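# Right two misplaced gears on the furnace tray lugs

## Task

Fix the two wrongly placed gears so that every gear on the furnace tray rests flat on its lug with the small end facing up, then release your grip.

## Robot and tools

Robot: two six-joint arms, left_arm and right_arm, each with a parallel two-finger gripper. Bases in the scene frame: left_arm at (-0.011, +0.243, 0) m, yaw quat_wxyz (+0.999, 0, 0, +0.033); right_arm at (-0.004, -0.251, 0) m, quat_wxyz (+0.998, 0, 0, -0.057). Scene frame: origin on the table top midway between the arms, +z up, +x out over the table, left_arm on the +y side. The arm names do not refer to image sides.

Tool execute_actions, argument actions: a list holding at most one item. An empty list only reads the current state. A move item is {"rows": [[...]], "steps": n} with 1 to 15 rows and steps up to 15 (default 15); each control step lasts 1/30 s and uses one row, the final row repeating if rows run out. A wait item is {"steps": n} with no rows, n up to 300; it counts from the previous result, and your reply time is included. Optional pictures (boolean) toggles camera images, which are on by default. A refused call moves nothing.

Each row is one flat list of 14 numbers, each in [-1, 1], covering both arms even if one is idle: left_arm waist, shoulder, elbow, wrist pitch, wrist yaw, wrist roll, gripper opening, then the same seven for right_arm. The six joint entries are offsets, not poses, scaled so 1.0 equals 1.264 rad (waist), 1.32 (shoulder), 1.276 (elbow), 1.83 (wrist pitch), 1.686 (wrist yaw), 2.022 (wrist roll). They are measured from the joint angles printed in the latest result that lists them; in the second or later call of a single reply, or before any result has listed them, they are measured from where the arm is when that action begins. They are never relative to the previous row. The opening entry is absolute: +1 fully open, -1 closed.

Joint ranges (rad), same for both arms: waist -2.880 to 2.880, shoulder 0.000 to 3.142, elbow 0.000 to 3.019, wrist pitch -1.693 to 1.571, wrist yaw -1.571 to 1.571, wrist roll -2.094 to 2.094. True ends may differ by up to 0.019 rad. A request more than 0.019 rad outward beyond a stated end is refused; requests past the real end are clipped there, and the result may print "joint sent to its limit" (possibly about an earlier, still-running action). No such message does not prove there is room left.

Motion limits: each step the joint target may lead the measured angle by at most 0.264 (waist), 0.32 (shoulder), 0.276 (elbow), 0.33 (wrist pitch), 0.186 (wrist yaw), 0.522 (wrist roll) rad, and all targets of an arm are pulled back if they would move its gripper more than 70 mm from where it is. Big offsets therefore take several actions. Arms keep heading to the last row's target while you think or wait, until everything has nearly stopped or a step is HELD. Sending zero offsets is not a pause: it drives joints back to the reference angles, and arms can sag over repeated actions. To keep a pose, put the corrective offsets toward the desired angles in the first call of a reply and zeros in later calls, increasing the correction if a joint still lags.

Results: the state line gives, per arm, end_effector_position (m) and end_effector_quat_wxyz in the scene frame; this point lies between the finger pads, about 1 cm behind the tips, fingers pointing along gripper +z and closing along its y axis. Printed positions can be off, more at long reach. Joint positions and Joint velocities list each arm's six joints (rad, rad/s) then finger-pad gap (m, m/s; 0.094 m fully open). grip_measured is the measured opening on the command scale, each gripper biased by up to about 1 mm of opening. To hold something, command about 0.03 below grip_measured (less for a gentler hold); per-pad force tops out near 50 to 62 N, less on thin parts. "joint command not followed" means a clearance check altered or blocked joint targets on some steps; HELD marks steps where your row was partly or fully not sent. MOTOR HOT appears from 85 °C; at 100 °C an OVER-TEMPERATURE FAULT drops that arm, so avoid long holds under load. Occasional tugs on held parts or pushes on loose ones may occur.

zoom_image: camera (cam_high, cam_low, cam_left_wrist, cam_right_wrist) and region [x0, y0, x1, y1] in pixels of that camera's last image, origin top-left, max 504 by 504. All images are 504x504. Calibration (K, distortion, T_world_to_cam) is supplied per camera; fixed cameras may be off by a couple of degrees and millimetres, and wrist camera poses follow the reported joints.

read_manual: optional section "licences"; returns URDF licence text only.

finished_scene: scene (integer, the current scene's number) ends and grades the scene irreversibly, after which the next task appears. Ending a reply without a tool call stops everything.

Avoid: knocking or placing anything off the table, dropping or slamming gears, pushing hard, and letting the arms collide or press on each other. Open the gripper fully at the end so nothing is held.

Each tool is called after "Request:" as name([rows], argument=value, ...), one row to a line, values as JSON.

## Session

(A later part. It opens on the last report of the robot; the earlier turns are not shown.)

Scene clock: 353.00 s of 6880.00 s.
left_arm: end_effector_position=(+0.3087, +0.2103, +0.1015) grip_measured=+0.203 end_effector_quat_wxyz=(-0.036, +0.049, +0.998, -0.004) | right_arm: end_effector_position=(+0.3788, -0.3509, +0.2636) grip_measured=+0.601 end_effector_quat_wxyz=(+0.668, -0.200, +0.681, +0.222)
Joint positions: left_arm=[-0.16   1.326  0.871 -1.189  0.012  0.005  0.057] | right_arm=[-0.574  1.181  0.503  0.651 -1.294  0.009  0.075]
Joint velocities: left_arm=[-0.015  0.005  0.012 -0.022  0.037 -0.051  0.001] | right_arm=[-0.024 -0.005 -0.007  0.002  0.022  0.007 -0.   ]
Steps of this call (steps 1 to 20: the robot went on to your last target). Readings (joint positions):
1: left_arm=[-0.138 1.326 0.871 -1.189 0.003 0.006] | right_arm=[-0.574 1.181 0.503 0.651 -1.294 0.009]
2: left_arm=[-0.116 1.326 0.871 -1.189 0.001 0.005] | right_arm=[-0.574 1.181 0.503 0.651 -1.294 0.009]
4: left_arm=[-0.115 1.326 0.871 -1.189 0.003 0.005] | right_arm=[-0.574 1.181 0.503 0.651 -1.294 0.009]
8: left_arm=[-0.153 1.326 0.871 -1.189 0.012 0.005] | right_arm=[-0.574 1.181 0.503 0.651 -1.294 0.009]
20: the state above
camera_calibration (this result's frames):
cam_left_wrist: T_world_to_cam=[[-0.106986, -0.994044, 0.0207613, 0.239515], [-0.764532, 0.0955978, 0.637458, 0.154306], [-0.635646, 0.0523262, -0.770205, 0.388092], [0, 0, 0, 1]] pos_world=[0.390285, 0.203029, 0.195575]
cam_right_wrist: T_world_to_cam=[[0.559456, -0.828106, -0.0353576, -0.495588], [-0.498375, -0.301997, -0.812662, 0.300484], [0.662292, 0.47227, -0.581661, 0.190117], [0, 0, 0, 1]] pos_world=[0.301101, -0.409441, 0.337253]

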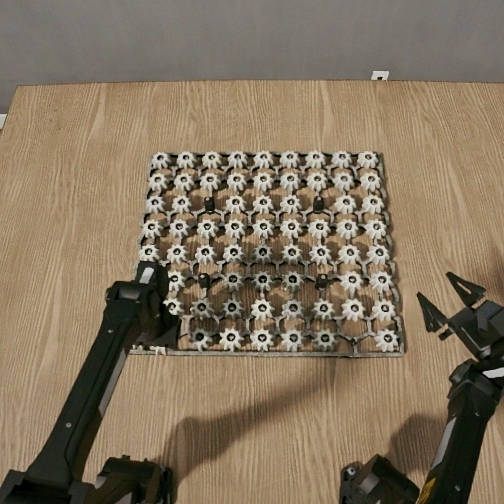

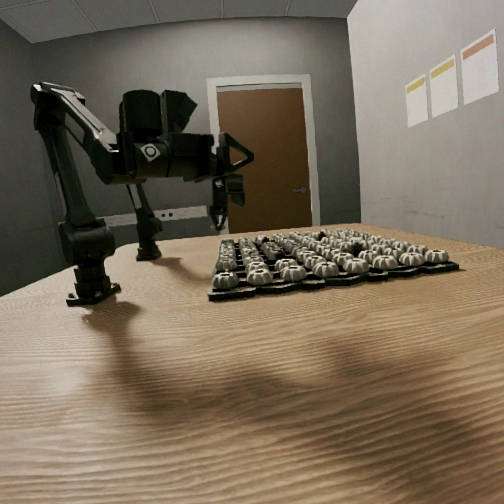

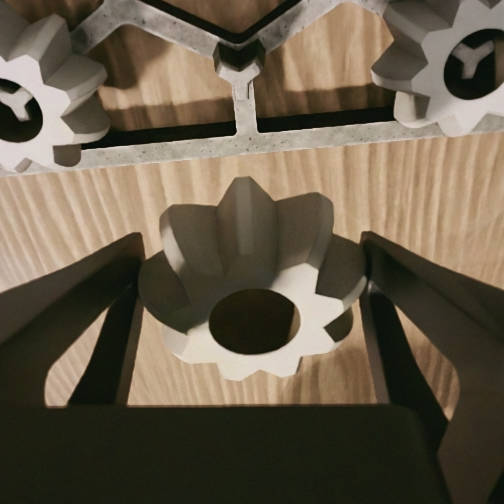

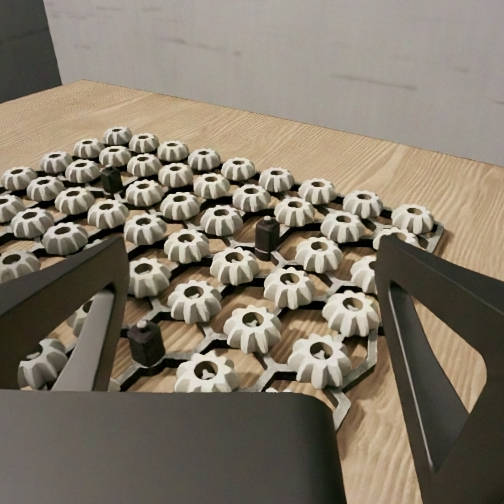

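Request:
execute_actions([
  {"rows":[[0.01,0.02,0,0.03,0,0,0.05,0,0,0,0,0,0,0.6],[0.01,0.04,-0.01,0.06,0,0,0.05,0,0,0,0,0,0,0.6],[0.01,0.06,-0.02,0.08,0,0,0.05,0,0,0,0,0,0,0.6],[0.01,0.08,-0.028,0.1,0,0,0.05,0,0,0,0,0,0,0.6],[0.01,0.098,-0.028,0.117,0,0,0.05,0,0,0,0,0,0,0.6]],"steps":15},
])

Scene clock: 360.30 s of 6880.00 s.
left_arm: end_effector_position=(+0.3306, +0.2102, +0.0372) grip_measured=+0.203 end_effector_quat_wxyz=(-0.031, +0.046, +0.998, -0.005) | right_arm: end_effector_position=(+0.3788, -0.3509, +0.2636) grip_measured=+0.601 end_effector_quat_wxyz=(+0.668, -0.200, +0.681, +0.222)
Joint positions: left_arm=[-0.154  1.478  0.827 -0.982  0.013  0.005  0.057] | right_arm=[-0.574  1.181  0.503  0.651 -1.294  0.009  0.075]
Joint velocities: left_arm=[ 0.005 -0.005 -0.007 -0.007 -0.051 -0.037  0.001] | right_arm=[ 0.005 -0.015 -0.012  0.002  0.022 -0.022  0.001]
Steps of this call (steps 1 to 15: the robot went on to your last target; steps 16 to 90: nothing new was sent; then 3.80 s passed at rest; steps 91 to 105: all 15 steps of this action). Readings (joint positions):
91: left_arm=[-0.160 1.328 0.870 -1.182 0.012 0.005] | right_arm=[-0.574 1.181 0.503 0.651 -1.294 0.009]
92: left_arm=[-0.159 1.331 0.865 -1.161 0.012 0.005] | right_arm=[-0.574 1.181 0.503 0.651 -1.294 0.009]
94: left_arm=[-0.157 1.358 0.852 -1.091 0.012 0.005] | right_arm=[-0.574 1.181 0.503 0.651 -1.294 0.009]
98: left_arm=[-0.154 1.458 0.833 -0.992 0.012 0.005] | right_arm=[-0.574 1.181 0.503 0.651 -1.294 0.009]
105: the state above
camera_calibration (this result's frames):
cam_left_wrist: T_world_to_cam=[[-0.101088, -0.994648, 0.021373, 0.241268], [-0.771803, 0.0919598, 0.629177, 0.215472], [-0.627775, 0.0471067, -0.776968, 0.351305], [0, 0, 0, 1]] pos_world=[0.411232, 0.203613, 0.132226]
cam_right_wrist: T_world_to_cam=[[0.559456, -0.828106, -0.0353576, -0.495588], [-0.498375, -0.301997, -0.812662, 0.300484], [0.662292, 0.47227, -0.581661, 0.190117], [0, 0, 0, 1]] pos_world=[0.301101, -0.409441, 0.337253]

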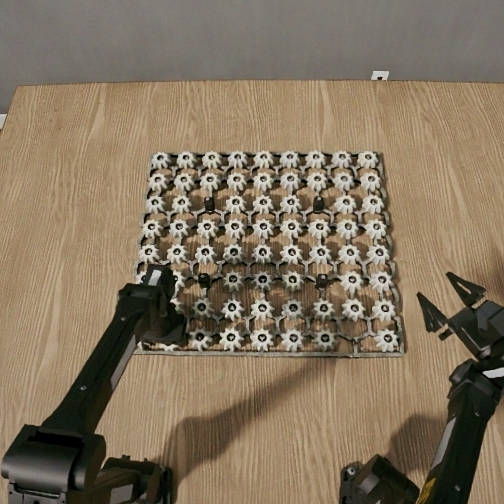

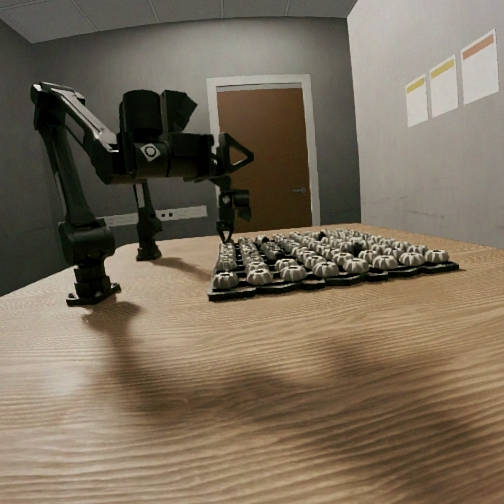

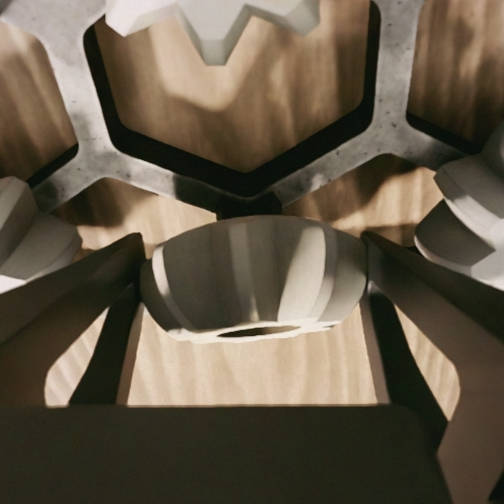

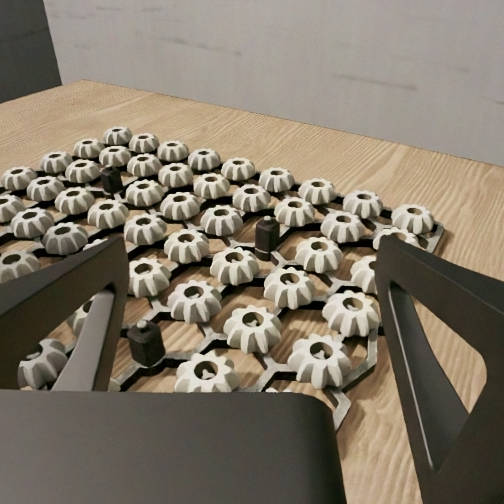

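Request:
execute_actions([
  {"rows":[[0,0,0.02,0,0,0,0.05,0,0,0,0,0,0,0.6],[0,0,0.04,0,0,0,0.05,0,0,0,0,0,0,0.6],[0,0,0.045,0.01,0,0,0.05,0,0,0,0,0,0,0.6],[0,0,0.045,0.02,0,0,0.05,0,0,0,0,0,0,0.6]],"steps":15},
])

Scene clock: 365.00 s of 6880.00 s.
left_arm: end_effector_position=(+0.3326, +0.2101, +0.0369) grip_measured=+0.203 end_effector_quat_wxyz=(-0.027, +0.046, +0.999, -0.005) | right_arm: end_effector_position=(+0.3788, -0.3509, +0.2636) grip_measured=+0.601 end_effector_quat_wxyz=(+0.668, -0.200, +0.681, +0.222)
Joint positions: left_arm=[-0.154  1.479  0.827 -0.974  0.012  0.005  0.057] | right_arm=[-0.574  1.181  0.503  0.651 -1.294  0.009  0.075]
Joint velocities: left_arm=[-0.015 -0.024  0.017  0.007 -0.066 -0.007 -0.001] | right_arm=[-0.015 -0.005  0.002  0.017  0.007 -0.007  0.   ]
Steps of this call (steps 1 to 15: the robot went on to your last target; steps 16 to 90: nothing new was sent; then 1.20 s passed at rest; steps 91 to 105: all 15 steps of this action). Readings (joint positions):
91: left_arm=[-0.154 1.478 0.827 -0.982 0.013 0.005] | right_arm=[-0.574 1.181 0.503 0.651 -1.294 0.009]
92: left_arm=[-0.154 1.478 0.827 -0.982 0.013 0.005] | right_arm=[-0.574 1.181 0.503 0.651 -1.294 0.009]
94: left_arm=[-0.154 1.478 0.827 -0.978 0.013 0.005] | right_arm=[-0.574 1.181 0.503 0.651 -1.294 0.009]
98: left_arm=[-0.154 1.479 0.827 -0.974 0.012 0.005] | right_arm=[-0.574 1.181 0.503 0.651 -1.294 0.009]
105: the state above
camera_calibration (this result's frames):
cam_left_wrist: T_world_to_cam=[[-0.101272, -0.99464, 0.0208843, 0.241446], [-0.776581, 0.0921556, 0.623241, 0.219014], [-0.621825, 0.0468983, -0.781751, 0.350512], [0, 0, 0, 1]] pos_world=[0.412491, 0.20353, 0.132472]
cam_right_wrist: T_world_to_cam=[[0.559456, -0.828106, -0.0353576, -0.495588], [-0.498375, -0.301997, -0.812662, 0.300484], [0.662292, 0.47227, -0.581661, 0.190117], [0, 0, 0, 1]] pos_world=[0.301101, -0.409441, 0.337253]

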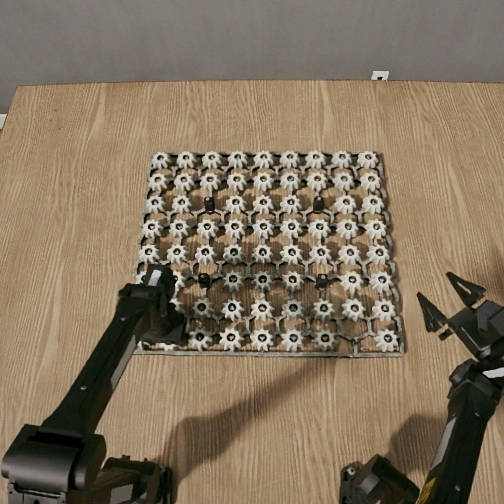

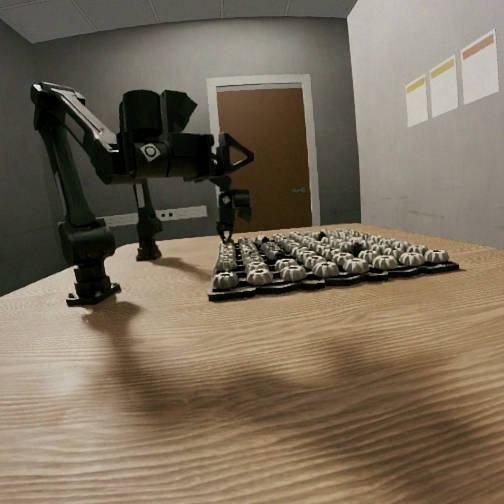

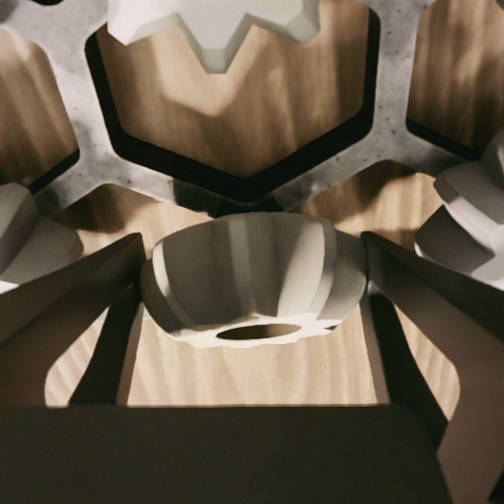

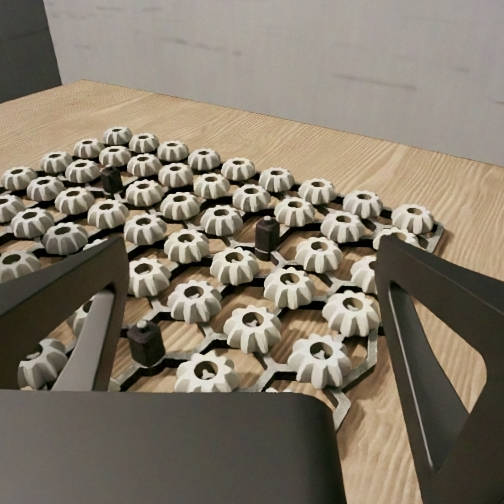

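Request:
execute_actions([
  {"rows":[[0,0,0.04,0.01,0,0,0.05,0,0,0,0,0,0,0.6],[0,0,0.065,0.02,0,0,0.05,0,0,0,0,0,0,0.6],[0,0,0.075,0.03,0,0,0.05,0,0,0,0,0,0,0.6]],"steps":15},
])

Scene clock: 368.27 s of 6880.00 s.
left_arm: end_effector_position=(+0.3378, +0.2101, +0.0347) grip_measured=+0.203 end_effector_quat_wxyz=(-0.020, +0.046, +0.999, -0.004) | right_arm: end_effector_position=(+0.3788, -0.3509, +0.2636) grip_measured=+0.601 end_effector_quat_wxyz=(+0.668, -0.200, +0.681, +0.222)
Joint positions: left_arm=[-0.154  1.486  0.829 -0.954  0.01   0.005  0.057] | right_arm=[-0.574  1.181  0.503  0.651 -1.294  0.009  0.075]
Joint velocities: left_arm=[-0.015 -0.005 -0.007 -0.022 -0.066  0.081  0.   ] | right_arm=[-0.005 -0.005 -0.002 -0.007  0.066  0.022 -0.   ]
Steps of this call (steps 1 to 15: the robot went on to your last target; steps 16 to 83: nothing new was sent; steps 84 to 98: all 15 steps of this action). Readings (joint positions):
84: left_arm=[-0.154 1.479 0.827 -0.974 0.012 0.005] | right_arm=[-0.574 1.181 0.503 0.651 -1.294 0.009]
85: left_arm=[-0.154 1.479 0.827 -0.973 0.012 0.005] | right_arm=[-0.574 1.181 0.503 0.651 -1.294 0.009]
87: left_arm=[-0.154 1.480 0.828 -0.964 0.012 0.005] | right_arm=[-0.574 1.181 0.503 0.651 -1.294 0.009]
91: left_arm=[-0.154 1.486 0.829 -0.954 0.010 0.005] | right_arm=[-0.574 1.181 0.503 0.651 -1.294 0.009]
98: the state above
camera_calibration (this result's frames):
cam_left_wrist: T_world_to_cam=[[-0.101682, -0.994654, 0.0180081, 0.242265], [-0.785631, 0.0913922, 0.611908, 0.227996], [-0.610282, 0.048072, -0.790724, 0.348197], [0, 0, 0, 1]] pos_world=[0.416253, 0.203395, 0.131453]
cam_right_wrist: T_world_to_cam=[[0.559456, -0.828106, -0.0353576, -0.495588], [-0.498375, -0.301997, -0.812662, 0.300484], [0.662292, 0.47227, -0.581661, 0.190117], [0, 0, 0, 1]] pos_world=[0.301101, -0.409441, 0.337253]

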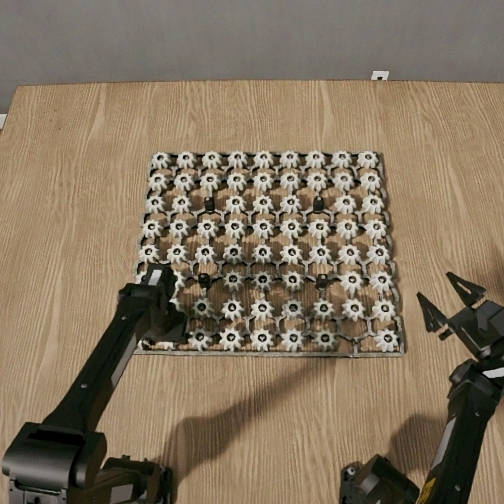

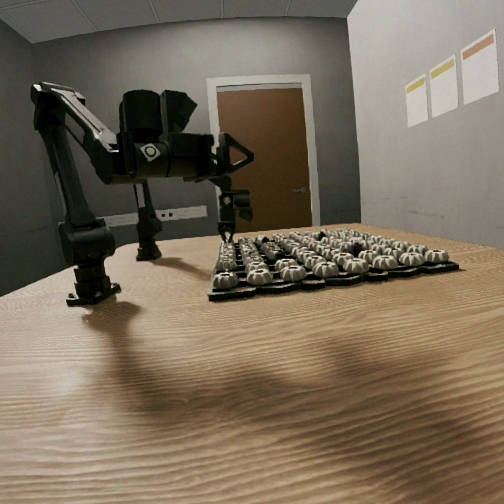

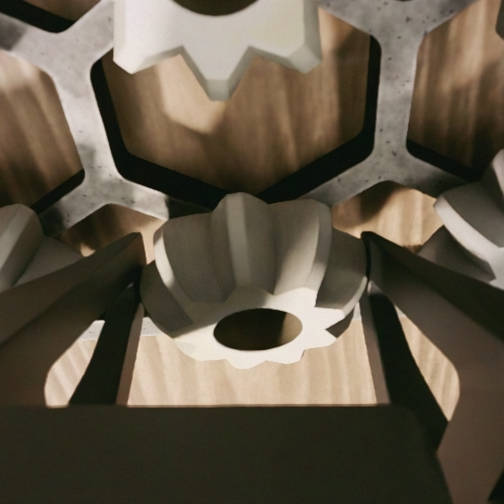

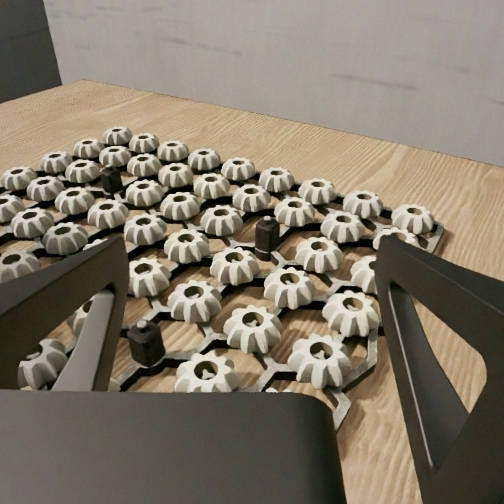

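Levelling as it moves out. A bit more.

Request:
execute_actions([
  {"rows":[[0,0,0.04,0.008,0,0,0.05,0,0,0,0,0,0,0.6],[0,0,0.07,0.015,0,0,0.05,0,0,0,0,0,0,0.6]],"steps":15},
])

Scene clock: 374.07 s of 6880.00 s.
left_arm: end_effector_position=(+0.3382, +0.2103, +0.0340) grip_measured=+0.203 end_effector_quat_wxyz=(-0.021, +0.046, +0.999, -0.003) | right_arm: end_effector_position=(+0.3788, -0.3509, +0.2636) grip_measured=+0.601 end_effector_quat_wxyz=(+0.668, -0.200, +0.681, +0.222)
Joint positions: left_arm=[-0.154  1.49   0.831 -0.954  0.009  0.005  0.057] | right_arm=[-0.574  1.181  0.503  0.651 -1.294  0.009  0.075]
Joint velocities: left_arm=[-0.005  0.015 -0.002 -0.027 -0.022 -0.007  0.001] | right_arm=[-0.005 -0.005 -0.002 -0.002  0.022 -0.022  0.   ]
Steps of this call (steps 1 to 15: the robot went on to your last target; steps 16 to 90: nothing new was sent; then 2.30 s passed at rest; steps 91 to 105: all 15 steps of this action). Readings (joint positions):
91: left_arm=[-0.154 1.487 0.829 -0.954 0.009 0.005] | right_arm=[-0.574 1.181 0.503 0.651 -1.294 0.009]
92: left_arm=[-0.154 1.487 0.830 -0.954 0.009 0.005] | right_arm=[-0.574 1.181 0.503 0.651 -1.294 0.009]
94: left_arm=[-0.154 1.489 0.831 -0.954 0.009 0.005] | right_arm=[-0.574 1.181 0.503 0.651 -1.294 0.009]
98: left_arm=[-0.154 1.490 0.831 -0.954 0.009 0.005] | right_arm=[-0.574 1.181 0.503 0.651 -1.294 0.009]
105: the state above
camera_calibration (this result's frames):
cam_left_wrist: T_world_to_cam=[[-0.101697, -0.994672, 0.0168929, 0.242527], [-0.784524, 0.090629, 0.61344, 0.228461], [-0.611702, 0.0491318, -0.789561, 0.348121], [0, 0, 0, 1]] pos_world=[0.416843, 0.203426, 0.130618]
cam_right_wrist: T_world_to_cam=[[0.559456, -0.828106, -0.0353576, -0.495588], [-0.498375, -0.301997, -0.812662, 0.300484], [0.662292, 0.47227, -0.581661, 0.190117], [0, 0, 0, 1]] pos_world=[0.301101, -0.409441, 0.337253]

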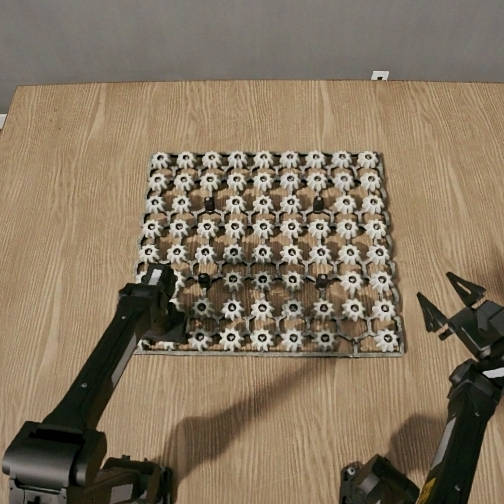

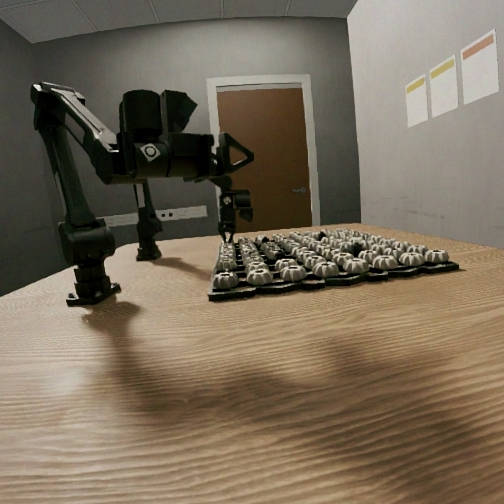

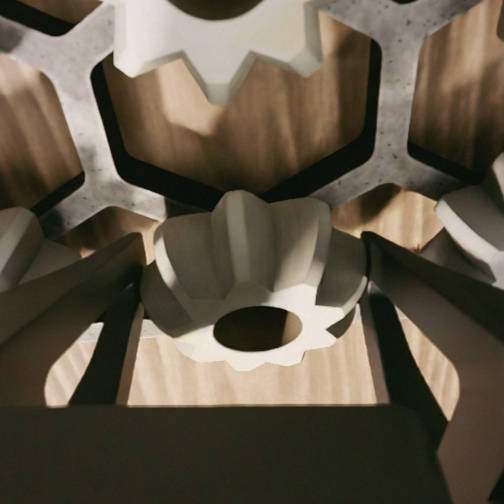

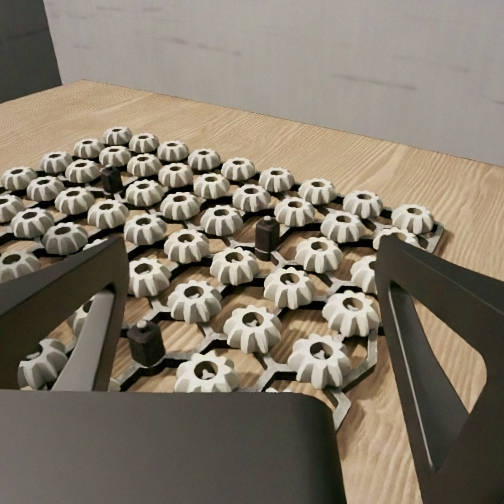

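Request:
execute_actions([
  {"rows":[[0,-0.02,0,0.01,0,0,0.05,0,0,0,0,0,0,0.6],[0,-0.03,0,0.03,0,0,0.05,0,0,0,0,0,0,0.6]],"steps":12},
])

Scene clock: 387.00 s of 6880.00 s.
left_arm: end_effector_position=(+0.3376, +0.2104, +0.0312) grip_measured=+0.203 end_effector_quat_wxyz=(-0.011, +0.046, +0.999, -0.004) | right_arm: end_effector_position=(+0.3788, -0.3509, +0.2636) grip_measured=+0.601 end_effector_quat_wxyz=(+0.668, -0.200, +0.681, +0.222)
Joint positions: left_arm=[-0.154  1.482  0.813 -0.924  0.009  0.005  0.057] | right_arm=[-0.574  1.181  0.503  0.651 -1.294  0.009  0.075]
Joint velocities: left_arm=[-0.005 -0.015 -0.002  0.007 -0.007 -0.007  0.   ] | right_arm=[-0.005  0.005  0.007  0.012  0.022 -0.051 -0.001]
Steps of this call (steps 1 to 15: the robot went on to your last target; steps 16 to 90: nothing new was sent; then 9.53 s passed at rest; steps 91 to 102: all 12 steps of this action). Readings (joint positions):
91: left_arm=[-0.154 1.490 0.829 -0.953 0.009 0.005] | right_arm=[-0.574 1.181 0.503 0.651 -1.294 0.009]
92: left_arm=[-0.154 1.488 0.826 -0.947 0.009 0.005] | right_arm=[-0.574 1.181 0.503 0.651 -1.294 0.009]
94: left_arm=[-0.154 1.485 0.817 -0.931 0.009 0.005] | right_arm=[-0.574 1.181 0.503 0.651 -1.294 0.009]
98: left_arm=[-0.154 1.482 0.813 -0.925 0.009 0.005] | right_arm=[-0.574 1.181 0.503 0.651 -1.294 0.009]
102: the state above
camera_calibration (this result's frames):
cam_left_wrist: T_world_to_cam=[[-0.102021, -0.994644, 0.0166044, 0.242679], [-0.796264, 0.0916555, 0.597966, 0.233951], [-0.596285, 0.0477837, -0.801349, 0.34093], [0, 0, 0, 1]] pos_world=[0.414336, 0.203645, 0.12928]
cam_right_wrist: T_world_to_cam=[[0.559456, -0.828106, -0.0353576, -0.495588], [-0.498375, -0.301997, -0.812662, 0.300484], [0.662292, 0.47227, -0.581661, 0.190117], [0, 0, 0, 1]] pos_world=[0.301101, -0.409441, 0.337253]

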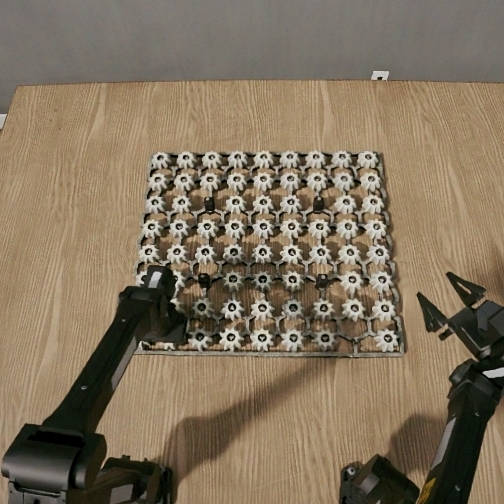

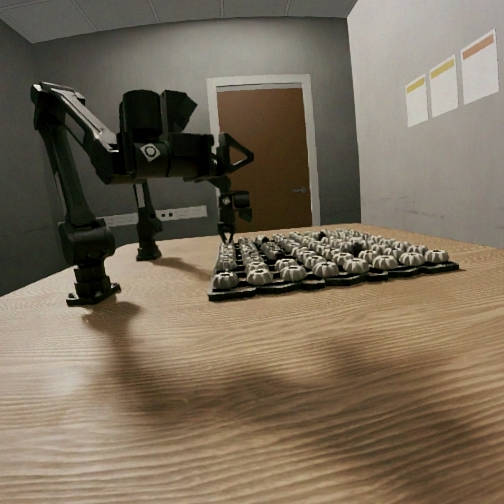

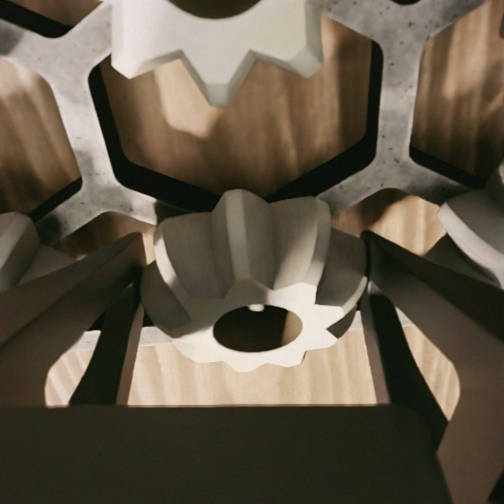

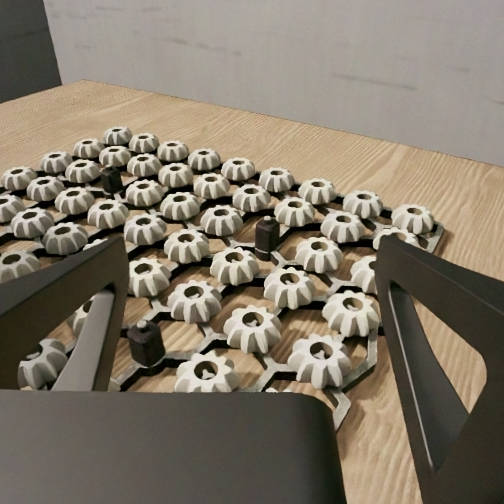

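Request:
execute_actions([
  {"rows":[[0,0.005,0,0.015,0,0,0.05,0,0,0,0,0,0,0.6],[0,0.01,0,0.02,0,0,0.05,0,0,0,0,0,0,0.6],[0,0.015,0,0.02,0,0,0.05,0,0,0,0,0,0,0.6],[0,0.015,0,0.02,0,0,0.05,0,0,0,0,0,0,0.6],[0,0.015,0,0.02,0,0,0.05,0,0,0,0,0,0,0.6],[0,0.015,0,0.02,0,0,0.05,0,0,0,0,0,0,0.6],[0,0.015,0,0.02,0,0,0.25,0,0,0,0,0,0,0.6],[0,0.015,0,0.02,0,0,0.35,0,0,0,0,0,0,0.6],[0,0.015,0,0.02,0,0,0.45,0,0,0,0,0,0,0.6]],"steps":15},
])

Scene clock: 394.17 s of 6880.00 s.
left_arm: end_effector_position=(+0.3405, +0.2104, +0.0262) grip_measured=+0.447 end_effector_quat_wxyz=(-0.006, +0.046, +0.999, -0.003) | right_arm: end_effector_position=(+0.3788, -0.3509, +0.2636) grip_measured=+0.601 end_effector_quat_wxyz=(+0.668, -0.200, +0.681, +0.222)
Joint positions: left_arm=[-0.154  1.492  0.808 -0.899  0.007  0.005  0.068] | right_arm=[-0.574  1.181  0.503  0.651 -1.294  0.009  0.075]
Joint velocities: left_arm=[-0.005 -0.005  0.002 -0.007 -0.007  0.007  0.   ] | right_arm=[-0.005  0.005 -0.002  0.002  0.007  0.022 -0.   ]
Steps of this call (steps 1 to 15: the robot went on to your last target; steps 16 to 90: nothing new was sent; then 3.67 s passed at rest; steps 91 to 105: all 15 steps of this action). Readings (joint positions):
91: left_arm=[-0.154 1.482 0.811 -0.923 0.009 0.005] | right_arm=[-0.574 1.181 0.503 0.651 -1.294 0.009]
92: left_arm=[-0.154 1.482 0.810 -0.918 0.009 0.005] | right_arm=[-0.574 1.181 0.503 0.651 -1.294 0.009]
94: left_arm=[-0.154 1.485 0.808 -0.909 0.008 0.005] | right_arm=[-0.574 1.181 0.503 0.651 -1.294 0.009]
98: left_arm=[-0.154 1.490 0.808 -0.904 0.007 0.005] | right_arm=[-0.574 1.181 0.503 0.651 -1.294 0.009]
105: the state above
camera_calibration (this result's frames):
cam_left_wrist: T_world_to_cam=[[-0.102205, -0.994651, 0.0149294, 0.243175], [-0.802209, 0.0912869, 0.590023, 0.241539], [-0.58823, 0.0483269, -0.807249, 0.335965], [0, 0, 0, 1]] pos_world=[0.416243, 0.203589, 0.125063]
cam_right_wrist: T_world_to_cam=[[0.559456, -0.828106, -0.0353576, -0.495588], [-0.498375, -0.301997, -0.812662, 0.300484], [0.662292, 0.47227, -0.581661, 0.190117], [0, 0, 0, 1]] pos_world=[0.301101, -0.409441, 0.337253]

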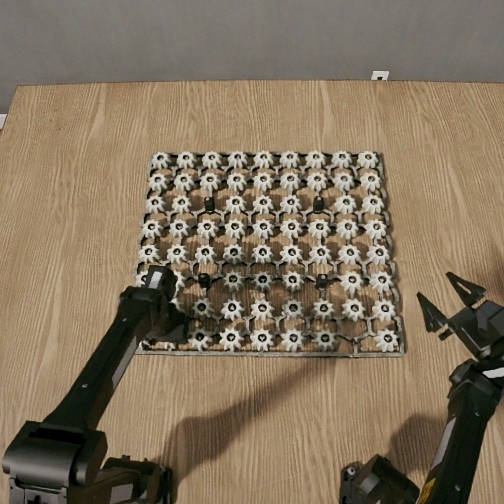

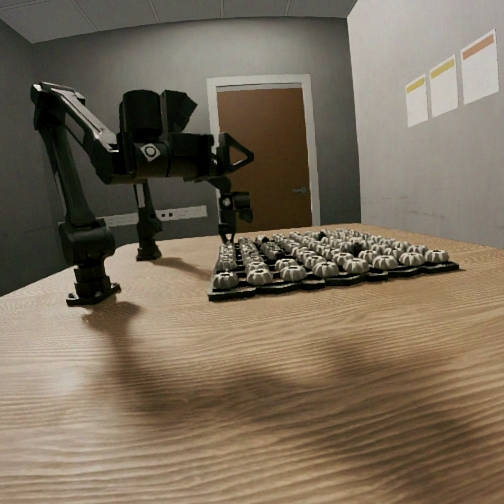

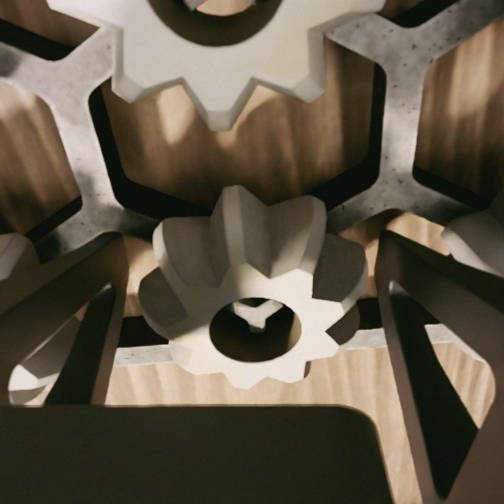

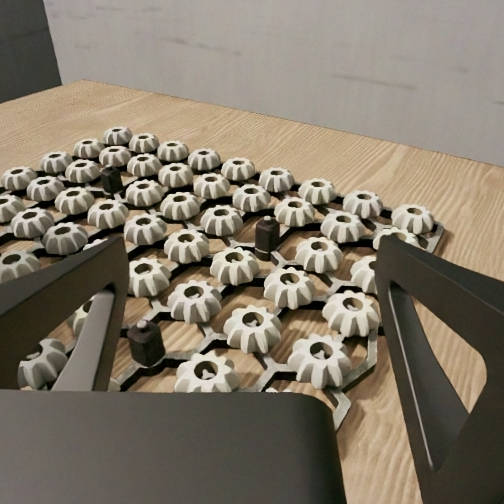

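Lug visible. Lift away.

Request:
execute_actions([
  {"rows":[[0,-0.03,0.03,-0.03,0,0,0.5,0,0,0,0,0,0,0.6],[0,-0.06,0.07,-0.07,0,0,0.5,0,0,0,0,0,0,0.6],[0,-0.09,0.11,-0.1,0,0,0.5,0,0,0,0,0,0,0.6],[0,-0.11,0.15,-0.12,0,0,0.5,0,0,0,0,0,0,0.6]],"steps":15},
])

Request:
zoom_image(camera="cam_low", region=[200,200,330,300])

Scene clock: 397.70 s of 6880.00 s.
left_arm: end_effector_position=(+0.3695, +0.2078, +0.1330) grip_measured=+0.497 end_effector_quat_wxyz=(+0.049, +0.046, +0.998, -0.006) | right_arm: end_effector_position=(+0.3788, -0.3509, +0.2636) grip_measured=+0.601 end_effector_quat_wxyz=(+0.668, -0.200, +0.681, +0.222)
Joint positions: left_arm=[-0.154  1.34   0.973 -1.105  0.007  0.005  0.07 ] | right_arm=[-0.574  1.181  0.503  0.651 -1.294  0.009  0.075]
Joint velocities: left_arm=[ 0.005 -0.005  0.007 -0.061  0.007  0.037  0.001] | right_arm=[-0.015 -0.015 -0.007 -0.017  0.007 -0.007 -0.001]
Steps of this call (steps 1 to 15: the robot went on to your last target; steps 16 to 90: nothing new was sent; then 0.03 s passed at rest; steps 91 to 105: all 15 steps of this action). Readings (joint positions):
91: left_arm=[-0.154 1.491 0.808 -0.906 0.007 0.005] | right_arm=[-0.574 1.181 0.503 0.651 -1.294 0.009]
92: left_arm=[-0.154 1.487 0.813 -0.933 0.007 0.005] | right_arm=[-0.574 1.181 0.503 0.651 -1.294 0.009]
94: left_arm=[-0.154 1.465 0.830 -1.008 0.007 0.005] | right_arm=[-0.574 1.181 0.503 0.651 -1.294 0.009]
98: left_arm=[-0.154 1.397 0.899 -1.087 0.007 0.005] | right_arm=[-0.574 1.181 0.503 0.651 -1.294 0.009]
105: the state above
camera_calibration (this result's frames):
cam_left_wrist: T_world_to_cam=[[-0.10376, -0.994515, 0.0131561, 0.242804], [-0.862375, 0.0965477, 0.496978, 0.235519], [-0.495522, 0.0402208, -0.867663, 0.41484], [0, 0, 0, 1]] pos_world=[0.433862, 0.202048, 0.239699]
cam_right_wrist: T_world_to_cam=[[0.559456, -0.828106, -0.0353576, -0.495588], [-0.498375, -0.301997, -0.812662, 0.300484], [0.662292, 0.47227, -0.581661, 0.190117], [0, 0, 0, 1]] pos_world=[0.301101, -0.409441, 0.337253]

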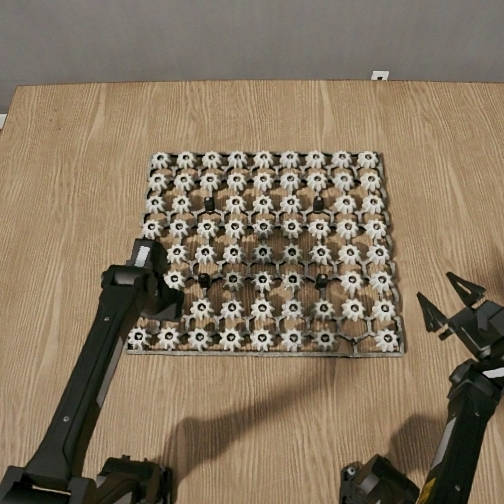

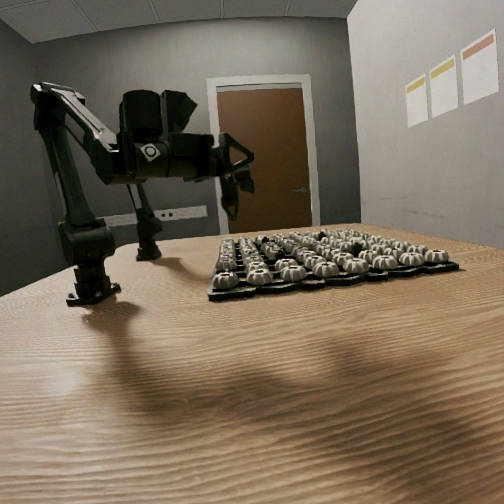

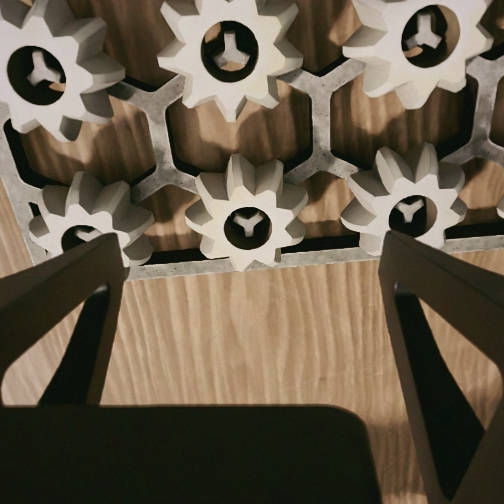

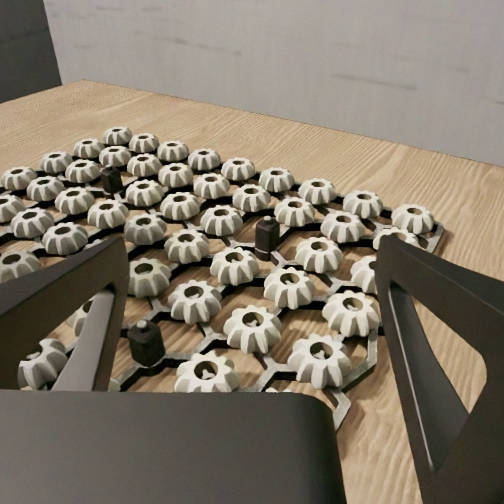

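Region (200, 200, 330, 300) of cam_low's 504x504 image, scaled by 3.877, with more detail than that image has; it fills the top 388 rows of this view, and the rest is white.

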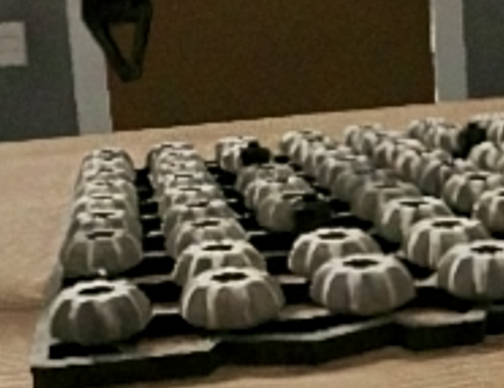

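Matches its neighbours.

Request:
finished_scene(scene=2)

The scene is finished: the task was done.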